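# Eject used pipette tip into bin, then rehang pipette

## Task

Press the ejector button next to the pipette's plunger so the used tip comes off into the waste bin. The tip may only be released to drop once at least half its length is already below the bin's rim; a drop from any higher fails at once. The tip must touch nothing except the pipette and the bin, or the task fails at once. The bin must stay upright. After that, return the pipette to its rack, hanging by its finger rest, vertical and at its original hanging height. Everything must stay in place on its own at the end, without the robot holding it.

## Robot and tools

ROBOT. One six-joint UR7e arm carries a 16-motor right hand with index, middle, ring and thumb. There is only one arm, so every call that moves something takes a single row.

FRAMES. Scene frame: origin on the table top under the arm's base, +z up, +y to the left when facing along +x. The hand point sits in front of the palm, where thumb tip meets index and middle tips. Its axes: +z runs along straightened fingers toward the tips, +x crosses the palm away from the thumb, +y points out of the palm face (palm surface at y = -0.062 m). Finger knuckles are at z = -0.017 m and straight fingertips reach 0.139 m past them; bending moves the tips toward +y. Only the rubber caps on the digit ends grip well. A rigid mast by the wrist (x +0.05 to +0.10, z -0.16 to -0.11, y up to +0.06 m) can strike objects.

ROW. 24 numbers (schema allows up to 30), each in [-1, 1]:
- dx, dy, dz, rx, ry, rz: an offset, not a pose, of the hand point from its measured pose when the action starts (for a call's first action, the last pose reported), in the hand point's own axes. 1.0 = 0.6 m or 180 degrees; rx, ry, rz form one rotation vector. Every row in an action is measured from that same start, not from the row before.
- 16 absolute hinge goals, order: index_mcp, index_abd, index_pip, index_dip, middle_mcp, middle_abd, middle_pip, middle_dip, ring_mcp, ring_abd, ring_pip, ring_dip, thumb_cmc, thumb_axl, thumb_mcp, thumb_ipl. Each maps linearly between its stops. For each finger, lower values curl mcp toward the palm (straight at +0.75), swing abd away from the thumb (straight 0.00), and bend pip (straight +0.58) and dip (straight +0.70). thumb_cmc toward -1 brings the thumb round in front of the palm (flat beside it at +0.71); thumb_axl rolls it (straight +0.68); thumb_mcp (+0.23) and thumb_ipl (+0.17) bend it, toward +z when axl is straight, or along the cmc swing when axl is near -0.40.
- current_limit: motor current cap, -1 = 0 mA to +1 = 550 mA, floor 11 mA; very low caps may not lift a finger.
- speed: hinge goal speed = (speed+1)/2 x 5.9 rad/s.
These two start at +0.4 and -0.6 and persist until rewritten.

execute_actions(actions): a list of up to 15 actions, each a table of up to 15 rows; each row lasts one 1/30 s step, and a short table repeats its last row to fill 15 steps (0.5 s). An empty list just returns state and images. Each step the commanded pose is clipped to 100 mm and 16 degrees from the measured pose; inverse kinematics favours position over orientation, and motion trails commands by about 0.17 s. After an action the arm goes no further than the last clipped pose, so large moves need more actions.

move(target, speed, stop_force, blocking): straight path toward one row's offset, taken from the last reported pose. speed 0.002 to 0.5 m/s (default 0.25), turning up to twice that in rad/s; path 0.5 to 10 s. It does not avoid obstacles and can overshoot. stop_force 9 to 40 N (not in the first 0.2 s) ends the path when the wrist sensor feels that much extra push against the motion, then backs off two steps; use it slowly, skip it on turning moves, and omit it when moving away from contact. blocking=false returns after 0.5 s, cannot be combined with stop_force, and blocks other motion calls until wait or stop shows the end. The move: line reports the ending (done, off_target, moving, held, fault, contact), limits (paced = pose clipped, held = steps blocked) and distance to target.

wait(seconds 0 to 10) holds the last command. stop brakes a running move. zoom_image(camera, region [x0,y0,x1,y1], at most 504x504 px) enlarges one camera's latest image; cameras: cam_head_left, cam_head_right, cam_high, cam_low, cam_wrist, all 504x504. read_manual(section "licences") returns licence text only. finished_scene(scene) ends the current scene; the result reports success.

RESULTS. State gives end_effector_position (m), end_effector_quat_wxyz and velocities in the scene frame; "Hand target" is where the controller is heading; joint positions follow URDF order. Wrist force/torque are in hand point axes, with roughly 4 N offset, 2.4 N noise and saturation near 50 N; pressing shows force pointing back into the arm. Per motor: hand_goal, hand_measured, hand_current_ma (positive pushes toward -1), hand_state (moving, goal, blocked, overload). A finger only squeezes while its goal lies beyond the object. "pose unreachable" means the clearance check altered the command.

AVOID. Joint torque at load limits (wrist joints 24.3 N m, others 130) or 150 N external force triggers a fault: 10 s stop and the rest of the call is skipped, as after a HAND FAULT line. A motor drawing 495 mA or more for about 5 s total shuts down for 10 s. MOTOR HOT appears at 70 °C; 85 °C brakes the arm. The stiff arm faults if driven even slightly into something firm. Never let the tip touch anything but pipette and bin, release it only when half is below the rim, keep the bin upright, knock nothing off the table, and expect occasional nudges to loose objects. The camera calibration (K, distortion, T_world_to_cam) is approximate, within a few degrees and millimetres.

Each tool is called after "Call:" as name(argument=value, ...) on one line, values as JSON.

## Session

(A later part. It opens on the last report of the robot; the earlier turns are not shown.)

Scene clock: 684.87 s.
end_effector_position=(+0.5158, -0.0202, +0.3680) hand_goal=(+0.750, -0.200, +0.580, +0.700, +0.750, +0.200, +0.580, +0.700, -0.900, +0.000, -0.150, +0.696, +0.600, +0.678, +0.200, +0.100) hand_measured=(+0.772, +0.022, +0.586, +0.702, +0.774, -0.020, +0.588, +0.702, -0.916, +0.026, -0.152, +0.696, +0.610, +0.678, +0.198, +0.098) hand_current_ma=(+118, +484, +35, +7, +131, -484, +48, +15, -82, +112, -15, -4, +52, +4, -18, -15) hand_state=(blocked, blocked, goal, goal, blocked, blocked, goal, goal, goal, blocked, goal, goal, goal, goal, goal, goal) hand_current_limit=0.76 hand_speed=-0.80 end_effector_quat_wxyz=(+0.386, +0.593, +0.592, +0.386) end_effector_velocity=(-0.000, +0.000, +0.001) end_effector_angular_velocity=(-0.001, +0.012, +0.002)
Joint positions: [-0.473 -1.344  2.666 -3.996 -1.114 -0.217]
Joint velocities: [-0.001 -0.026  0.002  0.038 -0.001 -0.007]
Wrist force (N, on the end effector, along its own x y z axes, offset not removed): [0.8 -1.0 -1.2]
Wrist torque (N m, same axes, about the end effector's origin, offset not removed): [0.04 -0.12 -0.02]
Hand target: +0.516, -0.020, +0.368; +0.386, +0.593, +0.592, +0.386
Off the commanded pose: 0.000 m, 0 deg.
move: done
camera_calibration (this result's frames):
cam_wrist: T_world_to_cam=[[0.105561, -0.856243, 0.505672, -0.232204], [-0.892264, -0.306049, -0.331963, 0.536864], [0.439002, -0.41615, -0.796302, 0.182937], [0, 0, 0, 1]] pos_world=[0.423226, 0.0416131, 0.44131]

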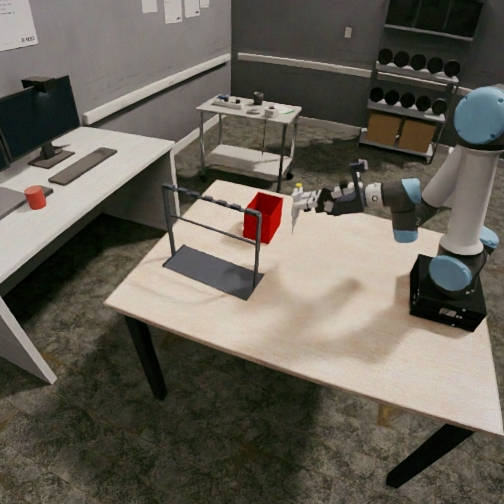

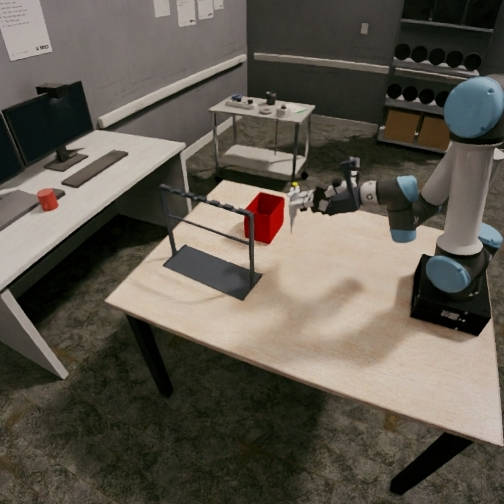

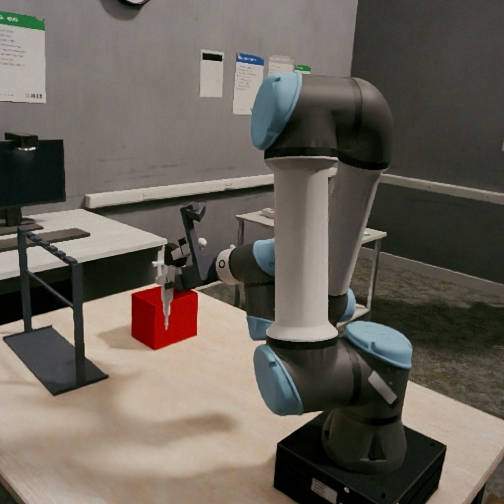

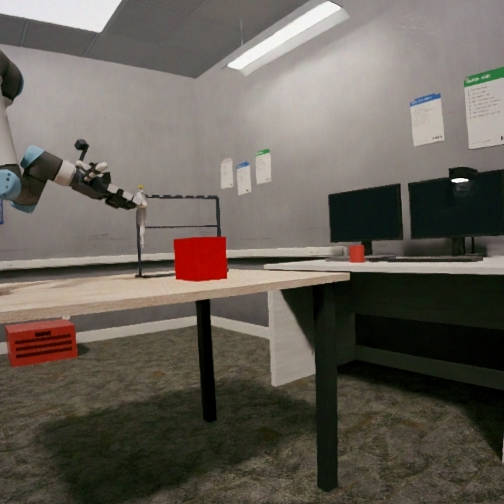

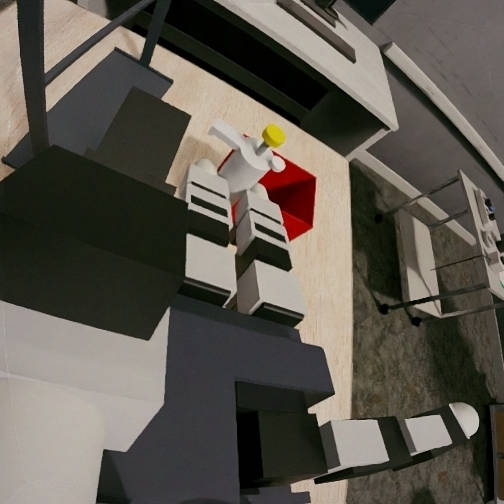

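Call:
move(target=[0.09,-0.08,0,-0.12,0,0,0.75,-0.2,0.58,0.7,0.75,0.2,0.58,0.7,-0.9,0,-0.15,0.696,0.6,0.678,0.2,0.1,0.76,-0.8], speed=0.05)

Call:
move(target=[0,-0.17,0,0,0,0,0.75,-0.2,0.58,0.7,0.75,0.2,0.58,0.7,-0.9,0,-0.15,0.696,0.6,0.678,0.2,0.1,0.76,-0.8], speed=0.04)

Call:
zoom_image(camera="cam_low", region=[60,150,260,300])

Scene clock: 706.30 s.
end_effector_position=(+0.4965, +0.0338, +0.3239) hand_goal=(+0.750, -0.200, +0.580, +0.700, +0.750, +0.200, +0.580, +0.700, -0.900, +0.000, -0.150, +0.696, +0.600, +0.678, +0.200, +0.100) hand_measured=(+0.772, +0.022, +0.586, +0.702, +0.774, -0.020, +0.588, +0.702, -0.916, +0.026, -0.152, +0.696, +0.610, +0.678, +0.198, +0.098) hand_current_ma=(+119, +484, +35, +7, +131, -484, +48, +15, -82, +112, -15, -4, +52, +4, -18, -15) hand_state=(blocked, blocked, goal, goal, blocked, blocked, goal, goal, goal, blocked, goal, goal, goal, goal, goal, goal) hand_current_limit=0.76 hand_speed=-0.80 end_effector_quat_wxyz=(+0.490, +0.510, +0.509, +0.490) end_effector_velocity=(-0.000, +0.001, -0.001) end_effector_angular_velocity=(-0.001, -0.009, -0.002)
Joint positions: [-0.275 -0.682  2.509 -4.926 -1.266 -0.011]
Joint velocities: [ 0.005  0.01  -0.008 -0.012 -0.006  0.002]
Wrist force (N, on the end effector, along its own x y z axes, offset not removed): [3.9 1.9 -0.8]
Wrist torque (N m, same axes, about the end effector's origin, offset not removed): [0.50 -0.50 0.54]
Hand target: +0.497, +0.034, +0.324; +0.490, +0.510, +0.509, +0.491
Off the commanded pose: 0.000 m, 0 deg.
move: done
camera_calibration (this result's frames):
cam_wrist: T_world_to_cam=[[-0.0874706, -0.856106, 0.509345, -0.0669334], [-0.707891, -0.306326, -0.636439, 0.528608], [0.700885, -0.41623, -0.579235, -0.0216371], [0, 0, 0, 1]] pos_world=[0.383507, 0.0956183, 0.357986]

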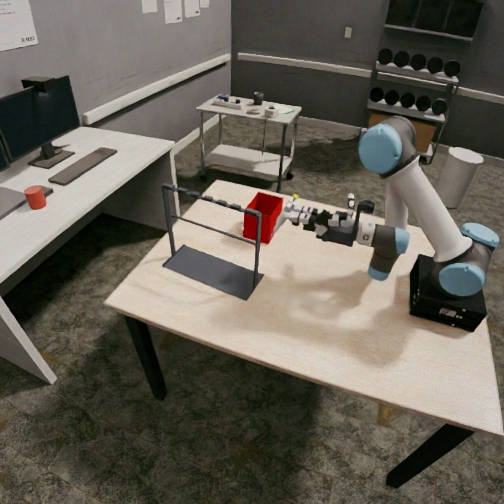

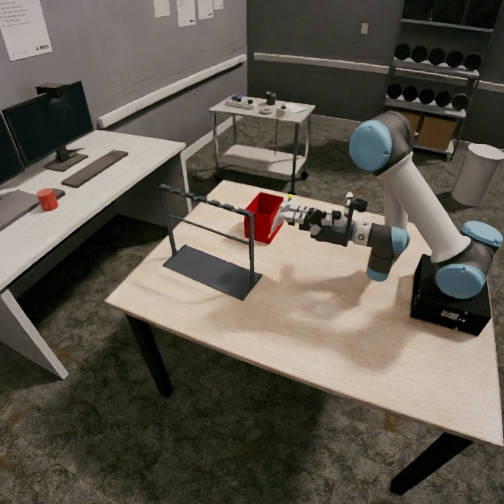

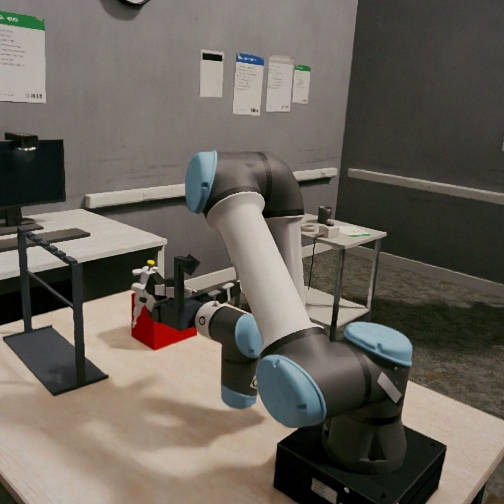

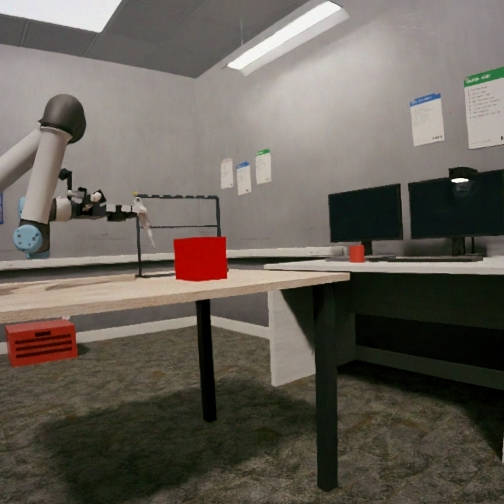

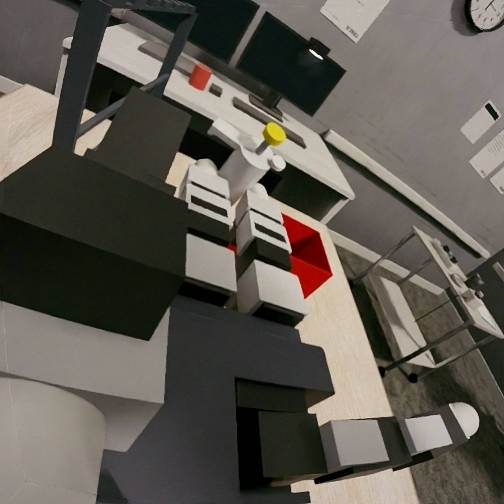

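Scene clock: 718.77 s.
end_effector_position=(+0.4929, +0.0338, +0.2329) hand_goal=(+0.750, -0.200, +0.580, +0.700, +0.750, +0.200, +0.580, +0.700, -0.900, +0.000, -0.150, +0.696, +0.600, +0.678, +0.200, +0.100) hand_measured=(+0.774, +0.020, +0.586, +0.702, +0.776, -0.020, +0.590, +0.704, -0.916, +0.026, -0.152, +0.696, +0.612, +0.678, +0.198, +0.098) hand_current_ma=(+128, +484, +39, +9, +139, -484, +52, +17, -82, +112, -15, -4, +58, +4, -15, -15) hand_state=(blocked, blocked, goal, goal, blocked, blocked, goal, goal, goal, blocked, goal, goal, goal, goal, goal, goal) hand_current_limit=0.76 hand_speed=-0.80 end_effector_quat_wxyz=(+0.490, +0.510, +0.509, +0.490) end_effector_velocity=(+0.000, -0.000, -0.000) end_effector_angular_velocity=(-0.001, -0.000, -0.000)
Joint positions: [-0.28  -0.362  2.384 -5.122 -1.262 -0.011]
Joint velocities: [-0.    -0.    -0.001  0.    -0.    -0.001]
Wrist force (N, on the end effector, along its own x y z axes, offset not removed): [0.5 1.0 0.8]
Wrist torque (N m, same axes, about the end effector's origin, offset not removed): [0.19 -0.18 0.02]
Hand target: +0.493, +0.034, +0.233; +0.490, +0.510, +0.509, +0.490
Off the commanded pose: 0.011 m, 0 deg.
FORCE FAULT: contact force on the arm reached its limit, and the arm stopped for 10 seconds. The contact can be on any part of the arm, not only on its tool. That time counts as 20 of the actions that you can send in this scene. The arm's remaining commands of this call were not run. The arm holds still and accepts commands again. Move the arm away from the contact; if what it grips holds it there, let go first. Pushing or pulling that hard again can fault the arm again.
move: fault
camera_calibration (this result's frames):
cam_wrist: T_world_to_cam=[[-0.0876023, -0.856054, 0.50941, -0.0208434], [-0.707784, -0.306357, -0.636543, 0.468084], [0.700976, -0.416315, -0.579063, -0.0718935], [0, 0, 0, 1]] pos_world=[0.379872, 0.0956272, 0.266942]

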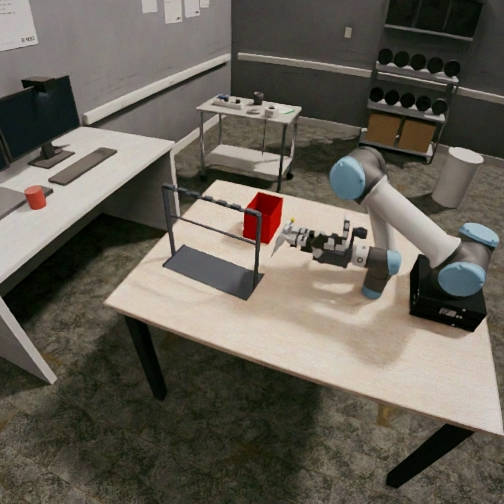

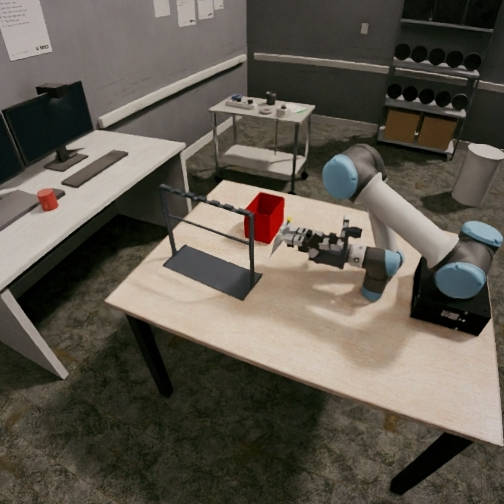

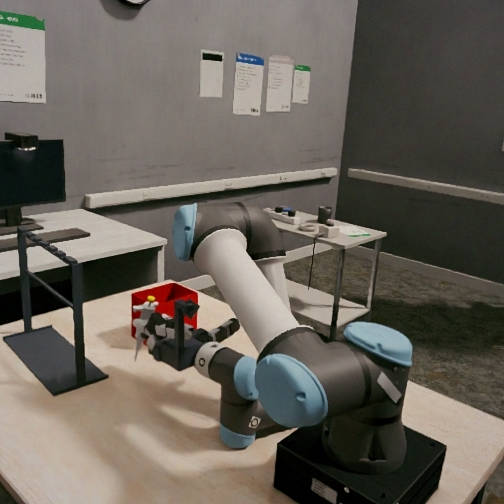

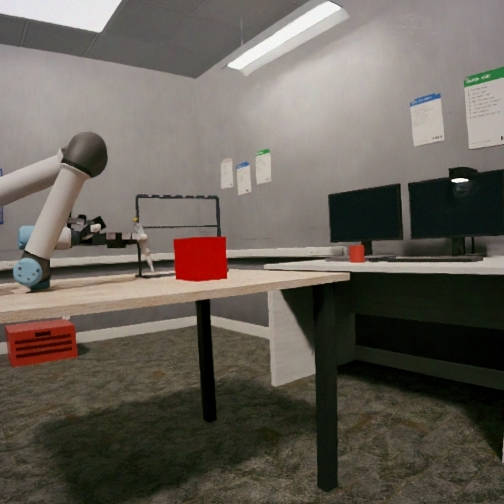

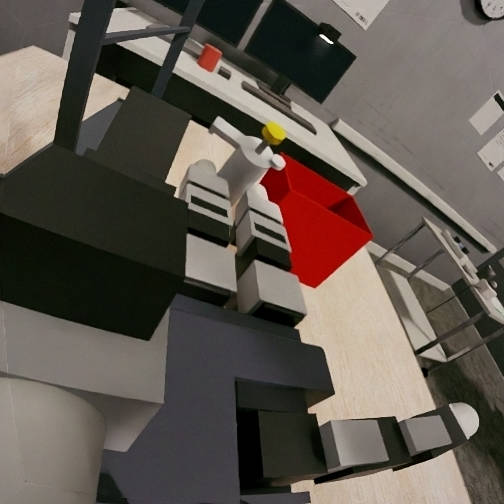

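Region (60, 150, 260, 300) of cam_low's 504x504 image, scaled by 2.520, with more detail than that image has; it fills the top 378 rows of this view, and the rest is white.

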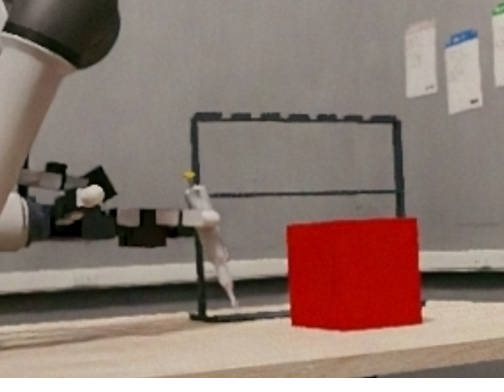

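Call:
move(target=[0,0.33,-0.06,0,0,0,0.75,-0.2,0.58,0.7,0.75,0.2,0.58,0.7,-0.9,0,-0.15,0.696,0.6,0.678,0.2,0.1,0.76,-0.8], speed=0.06)

Call:
move(target=[0.24,0,0,0,0,0,0.75,-0.2,0.58,0.7,0.75,0.2,0.58,0.7,-0.9,0,-0.15,0.696,0.6,0.678,0.2,0.1,0.76,-0.8], speed=0.06)

Call:
zoom_image(camera="cam_low", region=[60,130,260,300])

Call:
zoom_image(camera="cam_head_left", region=[140,120,360,310])

Scene clock: 725.37 s.
end_effector_position=(+0.4647, +0.0338, +0.4322) hand_goal=(+0.750, -0.200, +0.580, +0.700, +0.750, +0.200, +0.580, +0.700, -0.900, +0.000, -0.150, +0.696, +0.600, +0.678, +0.200, +0.100) hand_measured=(+0.774, +0.020, +0.586, +0.702, +0.776, -0.020, +0.590, +0.704, -0.916, +0.026, -0.152, +0.696, +0.612, +0.678, +0.198, +0.098) hand_current_ma=(+128, +484, +39, +9, +140, -484, +52, +17, -82, +112, -15, -4, +58, +4, -15, -15) hand_state=(blocked, blocked, goal, goal, blocked, blocked, goal, goal, goal, blocked, goal, goal, goal, goal, goal, goal) hand_current_limit=0.76 hand_speed=-0.80 end_effector_quat_wxyz=(+0.490, +0.510, +0.509, +0.490) end_effector_velocity=(-0.000, +0.000, +0.002) end_effector_angular_velocity=(-0.000, +0.001, +0.000)
Joint positions: [-0.322 -1.153  2.668 -4.615 -1.219 -0.013]
Joint velocities: [-0.    -0.011  0.002  0.011  0.001 -0.001]
Wrist force (N, on the end effector, along its own x y z axes, offset not removed): [3.8 1.3 2.0]
Wrist torque (N m, same axes, about the end effector's origin, offset not removed): [0.07 -0.51 0.19]
Hand target: +0.465, +0.034, +0.432; +0.490, +0.510, +0.509, +0.490
Off the commanded pose: 0.000 m, 0 deg.
move: done
camera_calibration (this result's frames):
cam_wrist: T_world_to_cam=[[-0.0876794, -0.856066, 0.509375, -0.124781], [-0.707689, -0.30634, -0.636657, 0.57502], [0.701062, -0.416301, -0.578969, 0.0633028], [0, 0, 0, 1]] pos_world=[0.351615, 0.0956839, 0.466301]

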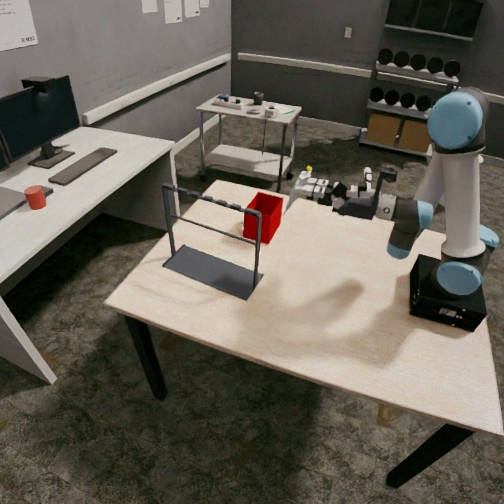

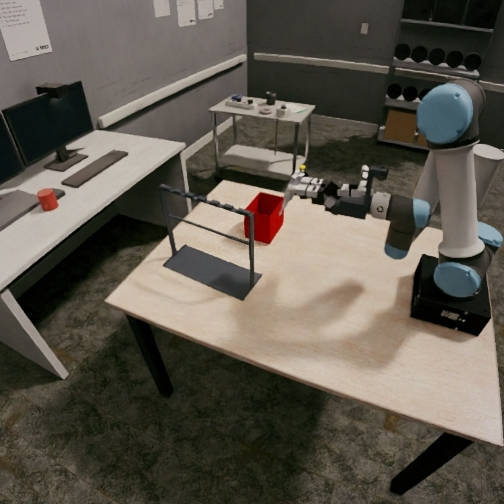

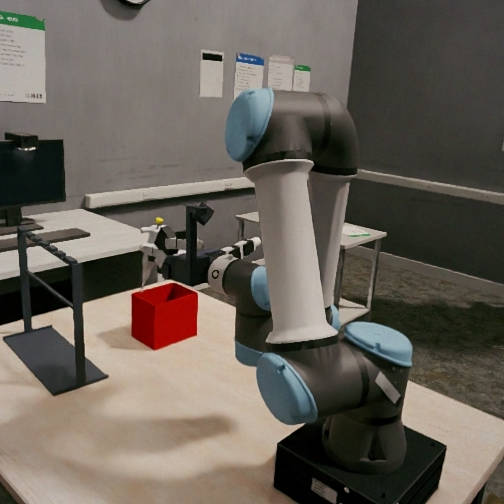

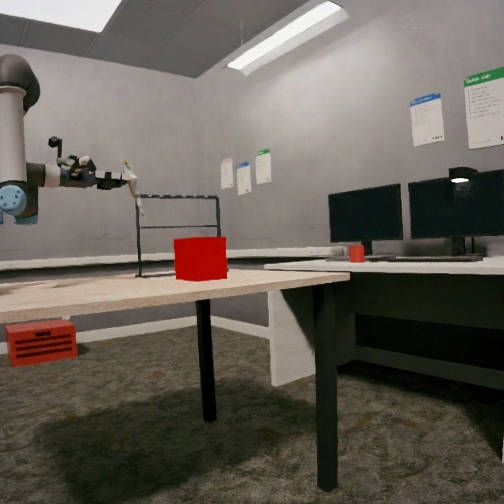

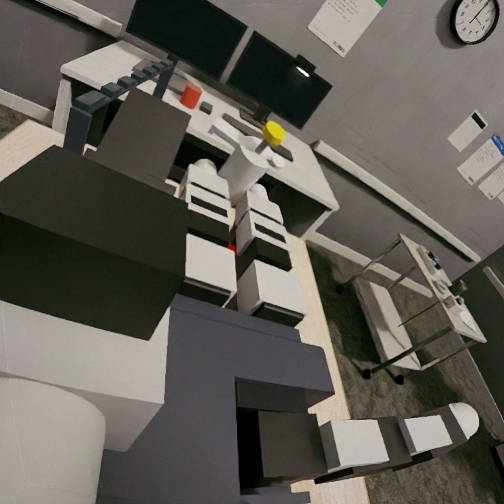

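Scene clock: 728.13 s.
end_effector_position=(+0.4647, +0.1781, +0.4321) hand_goal=(+0.750, -0.200, +0.580, +0.700, +0.750, +0.200, +0.580, +0.700, -0.900, +0.000, -0.150, +0.696, +0.600, +0.678, +0.200, +0.100) hand_measured=(+0.774, +0.020, +0.586, +0.702, +0.776, -0.020, +0.590, +0.704, -0.916, +0.026, -0.152, +0.696, +0.612, +0.678, +0.198, +0.098) hand_current_ma=(+128, +484, +39, +9, +140, -484, +52, +17, -82, +112, -15, -4, +58, +4, -15, -15) hand_state=(blocked, blocked, goal, goal, blocked, blocked, goal, goal, goal, blocked, goal, goal, goal, goal, goal, goal) hand_current_limit=0.76 hand_speed=-0.80 end_effector_quat_wxyz=(+0.490, +0.510, +0.509, +0.490) end_effector_velocity=(-0.000, +0.001, +0.000) end_effector_angular_velocity=(+0.001, +0.000, -0.001)
Joint positions: [ 0.294 -1.108  2.466 -4.459 -1.835  0.012]
Joint velocities: [ 0.006  0.    -0.003  0.003 -0.007  0.001]
Wrist force (N, on the end effector, along its own x y z axes, offset not removed): [3.6 -0.1 4.5]
Wrist torque (N m, same axes, about the end effector's origin, offset not removed): [-0.28 -0.51 0.07]
Hand target: +0.465, +0.178, +0.432; +0.490, +0.510, +0.509, +0.490
Off the commanded pose: 0.000 m, 0 deg.
move: done
camera_calibration (this result's frames):
cam_wrist: T_world_to_cam=[[-0.0876043, -0.855823, 0.509797, -0.00148196], [-0.707671, -0.306711, -0.636498, 0.619183], [0.70109, -0.416529, -0.578772, 0.123219], [0, 0, 0, 1]] pos_world=[0.35166, 0.239966, 0.46618]

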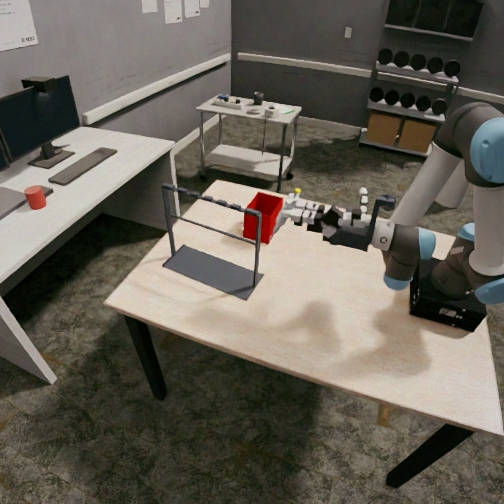

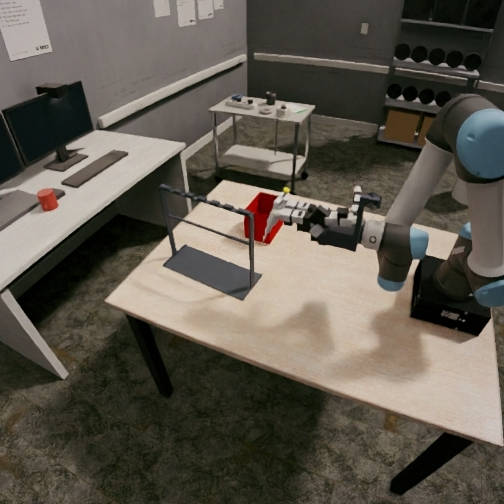

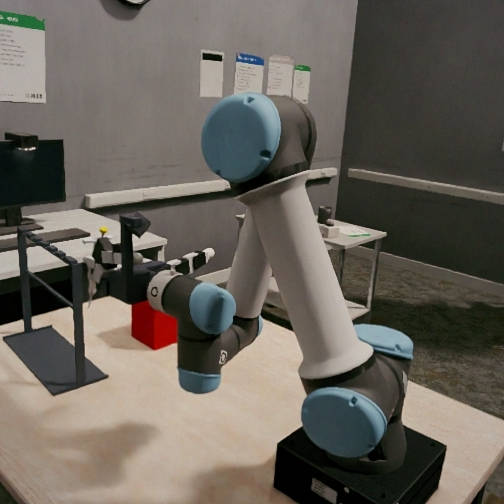

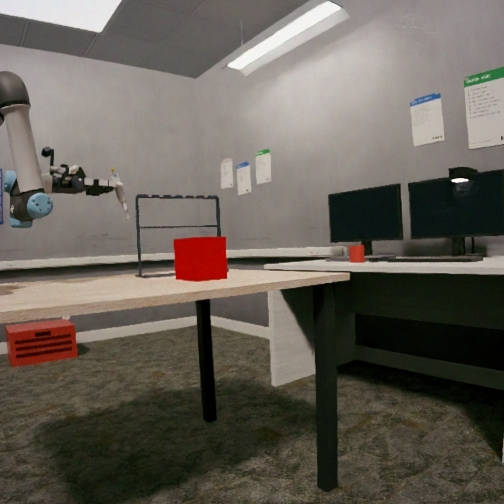

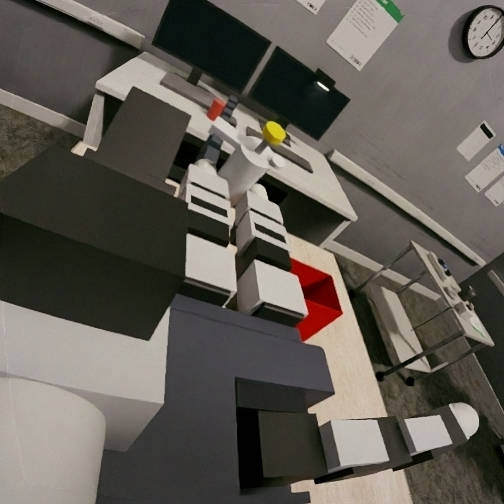

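Region (60, 130, 260, 300) of cam_low's 504x504 image, scaled by 2.520, with more detail than that image has; it fills the top 428 rows of this view, and the rest is white.

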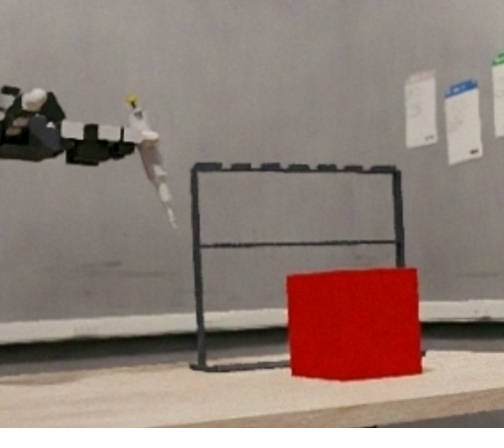

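Region (140, 120, 360, 310) of cam_head_left's 504x504 image, scaled by 2.291, with more detail than that image has; it fills the top 435 rows of this view, and the rest is white.

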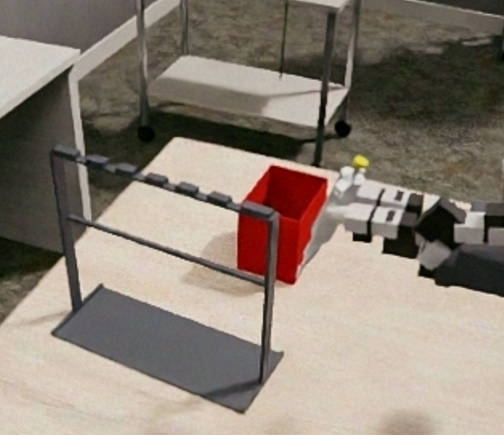

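Call:
move(target=[0,0,0.075,0,0,0,0.75,-0.2,0.58,0.7,0.75,0.2,0.58,0.7,-0.9,0,-0.15,0.696,0.6,0.678,0.2,0.1,0.76,-0.8], speed=0.02)

Call:
zoom_image(camera="cam_low", region=[60,130,260,300])

Call:
zoom_image(camera="cam_head_left", region=[140,120,360,310])

Scene clock: 732.20 s.
end_effector_position=(+0.5095, +0.1781, +0.4304) hand_goal=(+0.750, -0.200, +0.580, +0.700, +0.750, +0.200, +0.580, +0.700, -0.900, +0.000, -0.150, +0.696, +0.600, +0.678, +0.200, +0.100) hand_measured=(+0.774, +0.020, +0.586, +0.702, +0.776, -0.020, +0.590, +0.704, -0.916, +0.026, -0.152, +0.696, +0.612, +0.678, +0.198, +0.098) hand_current_ma=(+128, +484, +39, +9, +140, -484, +52, +17, -82, +112, -15, -4, +58, +4, -15, -15) hand_state=(blocked, blocked, goal, goal, blocked, blocked, goal, goal, goal, blocked, goal, goal, goal, goal, goal, goal) hand_current_limit=0.76 hand_speed=-0.80 end_effector_quat_wxyz=(+0.490, +0.510, +0.509, +0.490) end_effector_velocity=(+0.002, +0.000, +0.000) end_effector_angular_velocity=(-0.000, -0.001, +0.001)
Joint positions: [ 0.257 -1.069  2.364 -4.397 -1.798  0.01 ]
Joint velocities: [-0.001  0.001 -0.004  0.003  0.001 -0.   ]
Wrist force (N, on the end effector, along its own x y z axes, offset not removed): [1.2 -2.7 -0.9]
Wrist torque (N m, same axes, about the end effector's origin, offset not removed): [-0.04 -0.28 -0.06]
Hand target: +0.510, +0.178, +0.430; +0.490, +0.510, +0.509, +0.490
Off the commanded pose: 0.000 m, 0 deg.
move: done
camera_calibration (this result's frames):
cam_wrist: T_world_to_cam=[[-0.0876012, -0.855837, 0.509774, 0.00328429], [-0.707676, -0.306693, -0.636502, 0.649801], [0.701086, -0.416513, -0.578788, 0.0908078], [0, 0, 0, 1]] pos_world=[0.396472, 0.239923, 0.464484]

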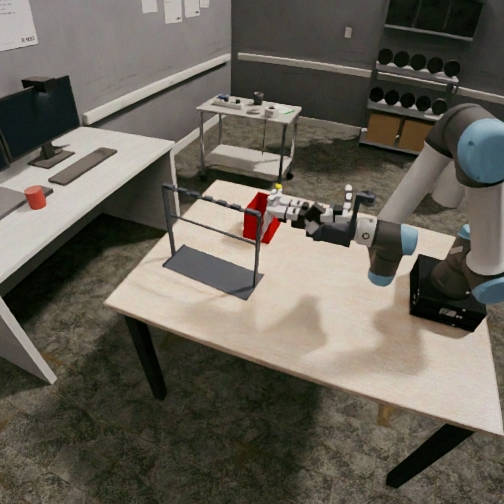

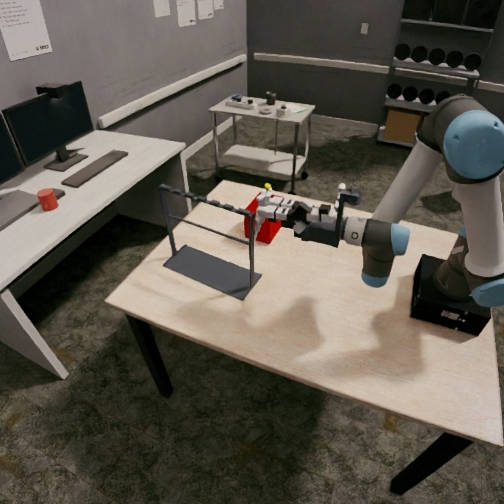

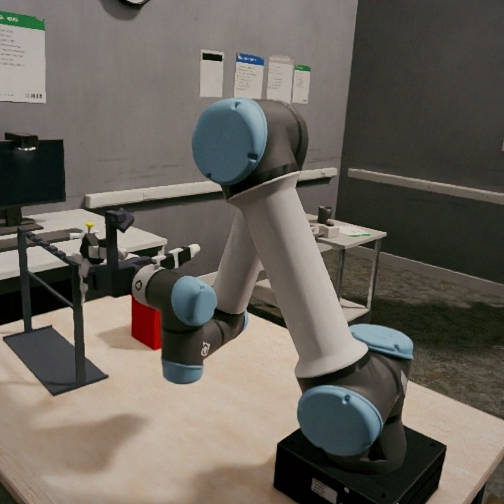

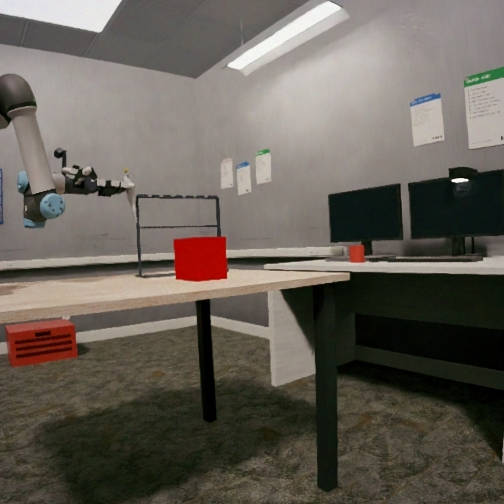

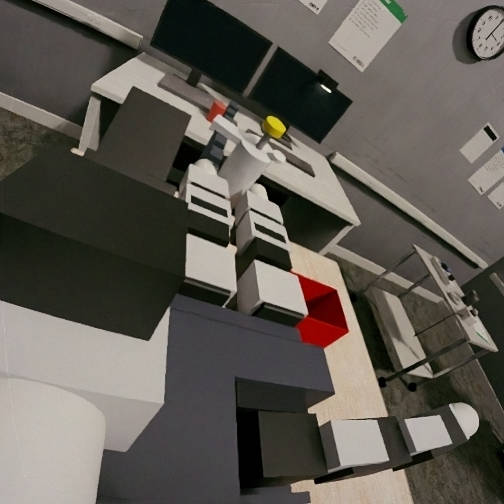

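Region (60, 130, 260, 300) of cam_low's 504x504 image, scaled by 2.520, with more detail than that image has; it fills the top 428 rows of this view, and the rest is white.

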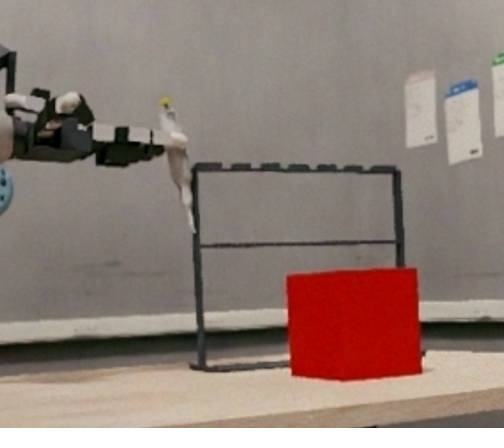

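Region (140, 120, 360, 310) of cam_head_left's 504x504 image, scaled by 2.291, with more detail than that image has; it fills the top 435 rows of this view, and the rest is white.

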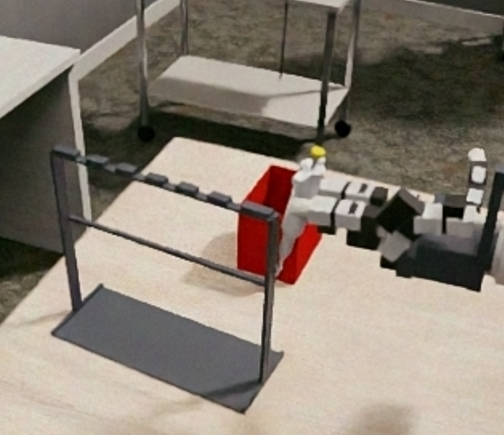

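Call:
move(target=[0,0.04,0.035,0,0,0,0.75,-0.2,0.58,0.7,0.75,0.2,0.58,0.7,-0.9,0,-0.15,0.696,0.6,0.678,0.2,0.1,0.76,-0.8], speed=0.015)

Call:
zoom_image(camera="cam_low", region=[60,130,260,300])

Call:
zoom_image(camera="cam_head_left", region=[140,120,360,310])

Scene clock: 735.77 s.
end_effector_position=(+0.5313, +0.1781, +0.4536) hand_goal=(+0.750, -0.200, +0.580, +0.700, +0.750, +0.200, +0.580, +0.700, -0.900, +0.000, -0.150, +0.696, +0.600, +0.678, +0.200, +0.100) hand_measured=(+0.774, +0.020, +0.586, +0.702, +0.776, -0.020, +0.590, +0.704, -0.916, +0.026, -0.152, +0.696, +0.612, +0.678, +0.198, +0.098) hand_current_ma=(+128, +484, +39, +9, +140, -484, +52, +17, -82, +112, -15, -4, +58, +4, -15, -15) hand_state=(blocked, blocked, goal, goal, blocked, blocked, goal, goal, goal, blocked, goal, goal, goal, goal, goal, goal) hand_current_limit=0.76 hand_speed=-0.80 end_effector_quat_wxyz=(+0.490, +0.510, +0.509, +0.490) end_effector_velocity=(+0.001, -0.000, +0.001) end_effector_angular_velocity=(+0.000, +0.001, -0.000)
Joint positions: [ 0.242 -1.12   2.311 -4.292 -1.783  0.01 ]
Joint velocities: [-0.001 -0.001 -0.003  0.005  0.001  0.   ]
Wrist force (N, on the end effector, along its own x y z axes, offset not removed): [3.8 -4.9 -2.4]
Wrist torque (N m, same axes, about the end effector's origin, offset not removed): [-0.27 -0.43 0.16]
Hand target: +0.531, +0.178, +0.454; +0.490, +0.510, +0.509, +0.490
Off the commanded pose: 0.000 m, 0 deg.
move: done
camera_calibration (this result's frames):
cam_wrist: T_world_to_cam=[[-0.0876065, -0.855841, 0.509766, -0.00659338], [-0.707668, -0.306688, -0.636513, 0.679971], [0.701093, -0.416507, -0.578783, 0.0889017], [0, 0, 0, 1]] pos_world=[0.418287, 0.239924, 0.487626]

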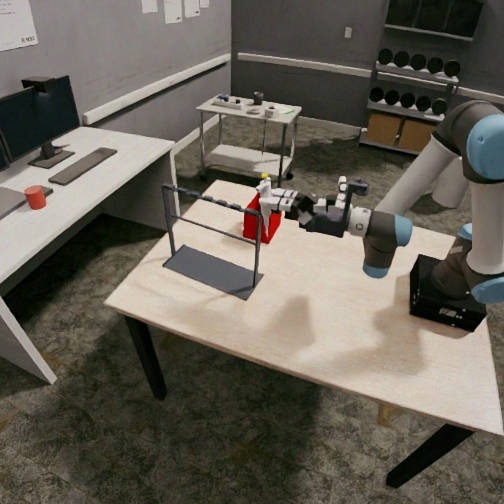

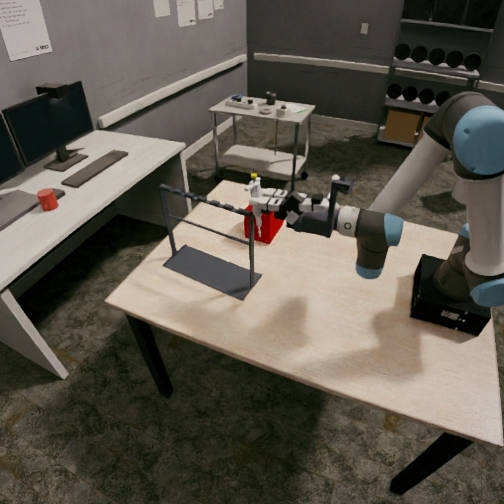

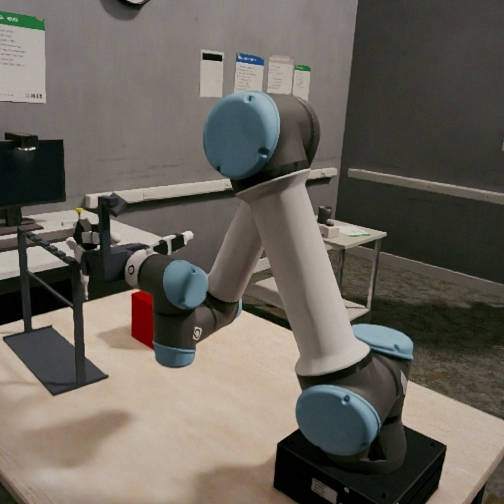

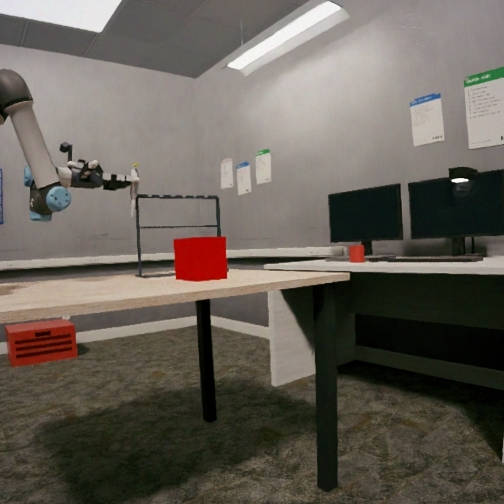

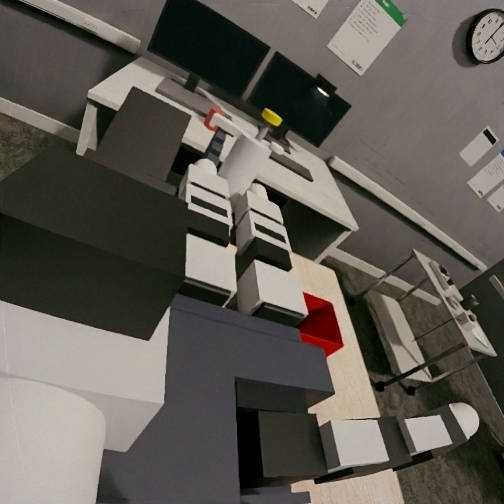

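Region (60, 130, 260, 300) of cam_low's 504x504 image, scaled by 2.520, with more detail than that image has; it fills the top 428 rows of this view, and the rest is white.

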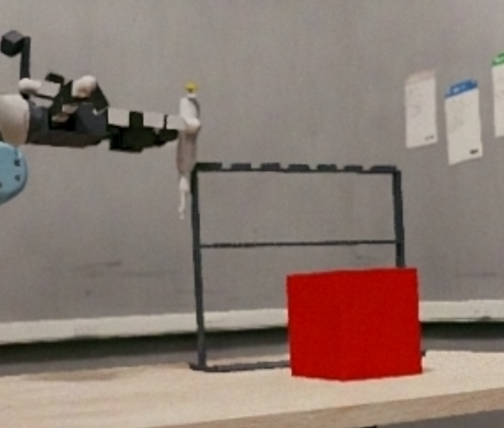

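Region (140, 120, 360, 310) of cam_head_left's 504x504 image, scaled by 2.291, with more detail than that image has; it fills the top 435 rows of this view, and the rest is white.

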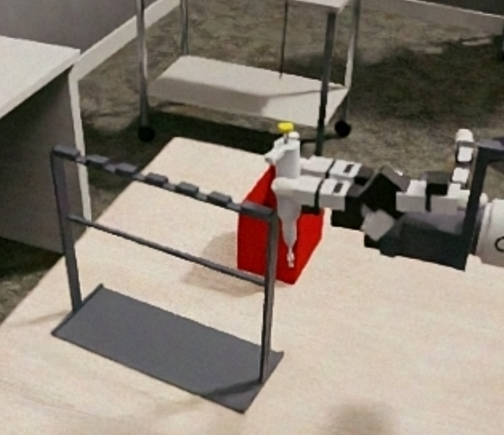

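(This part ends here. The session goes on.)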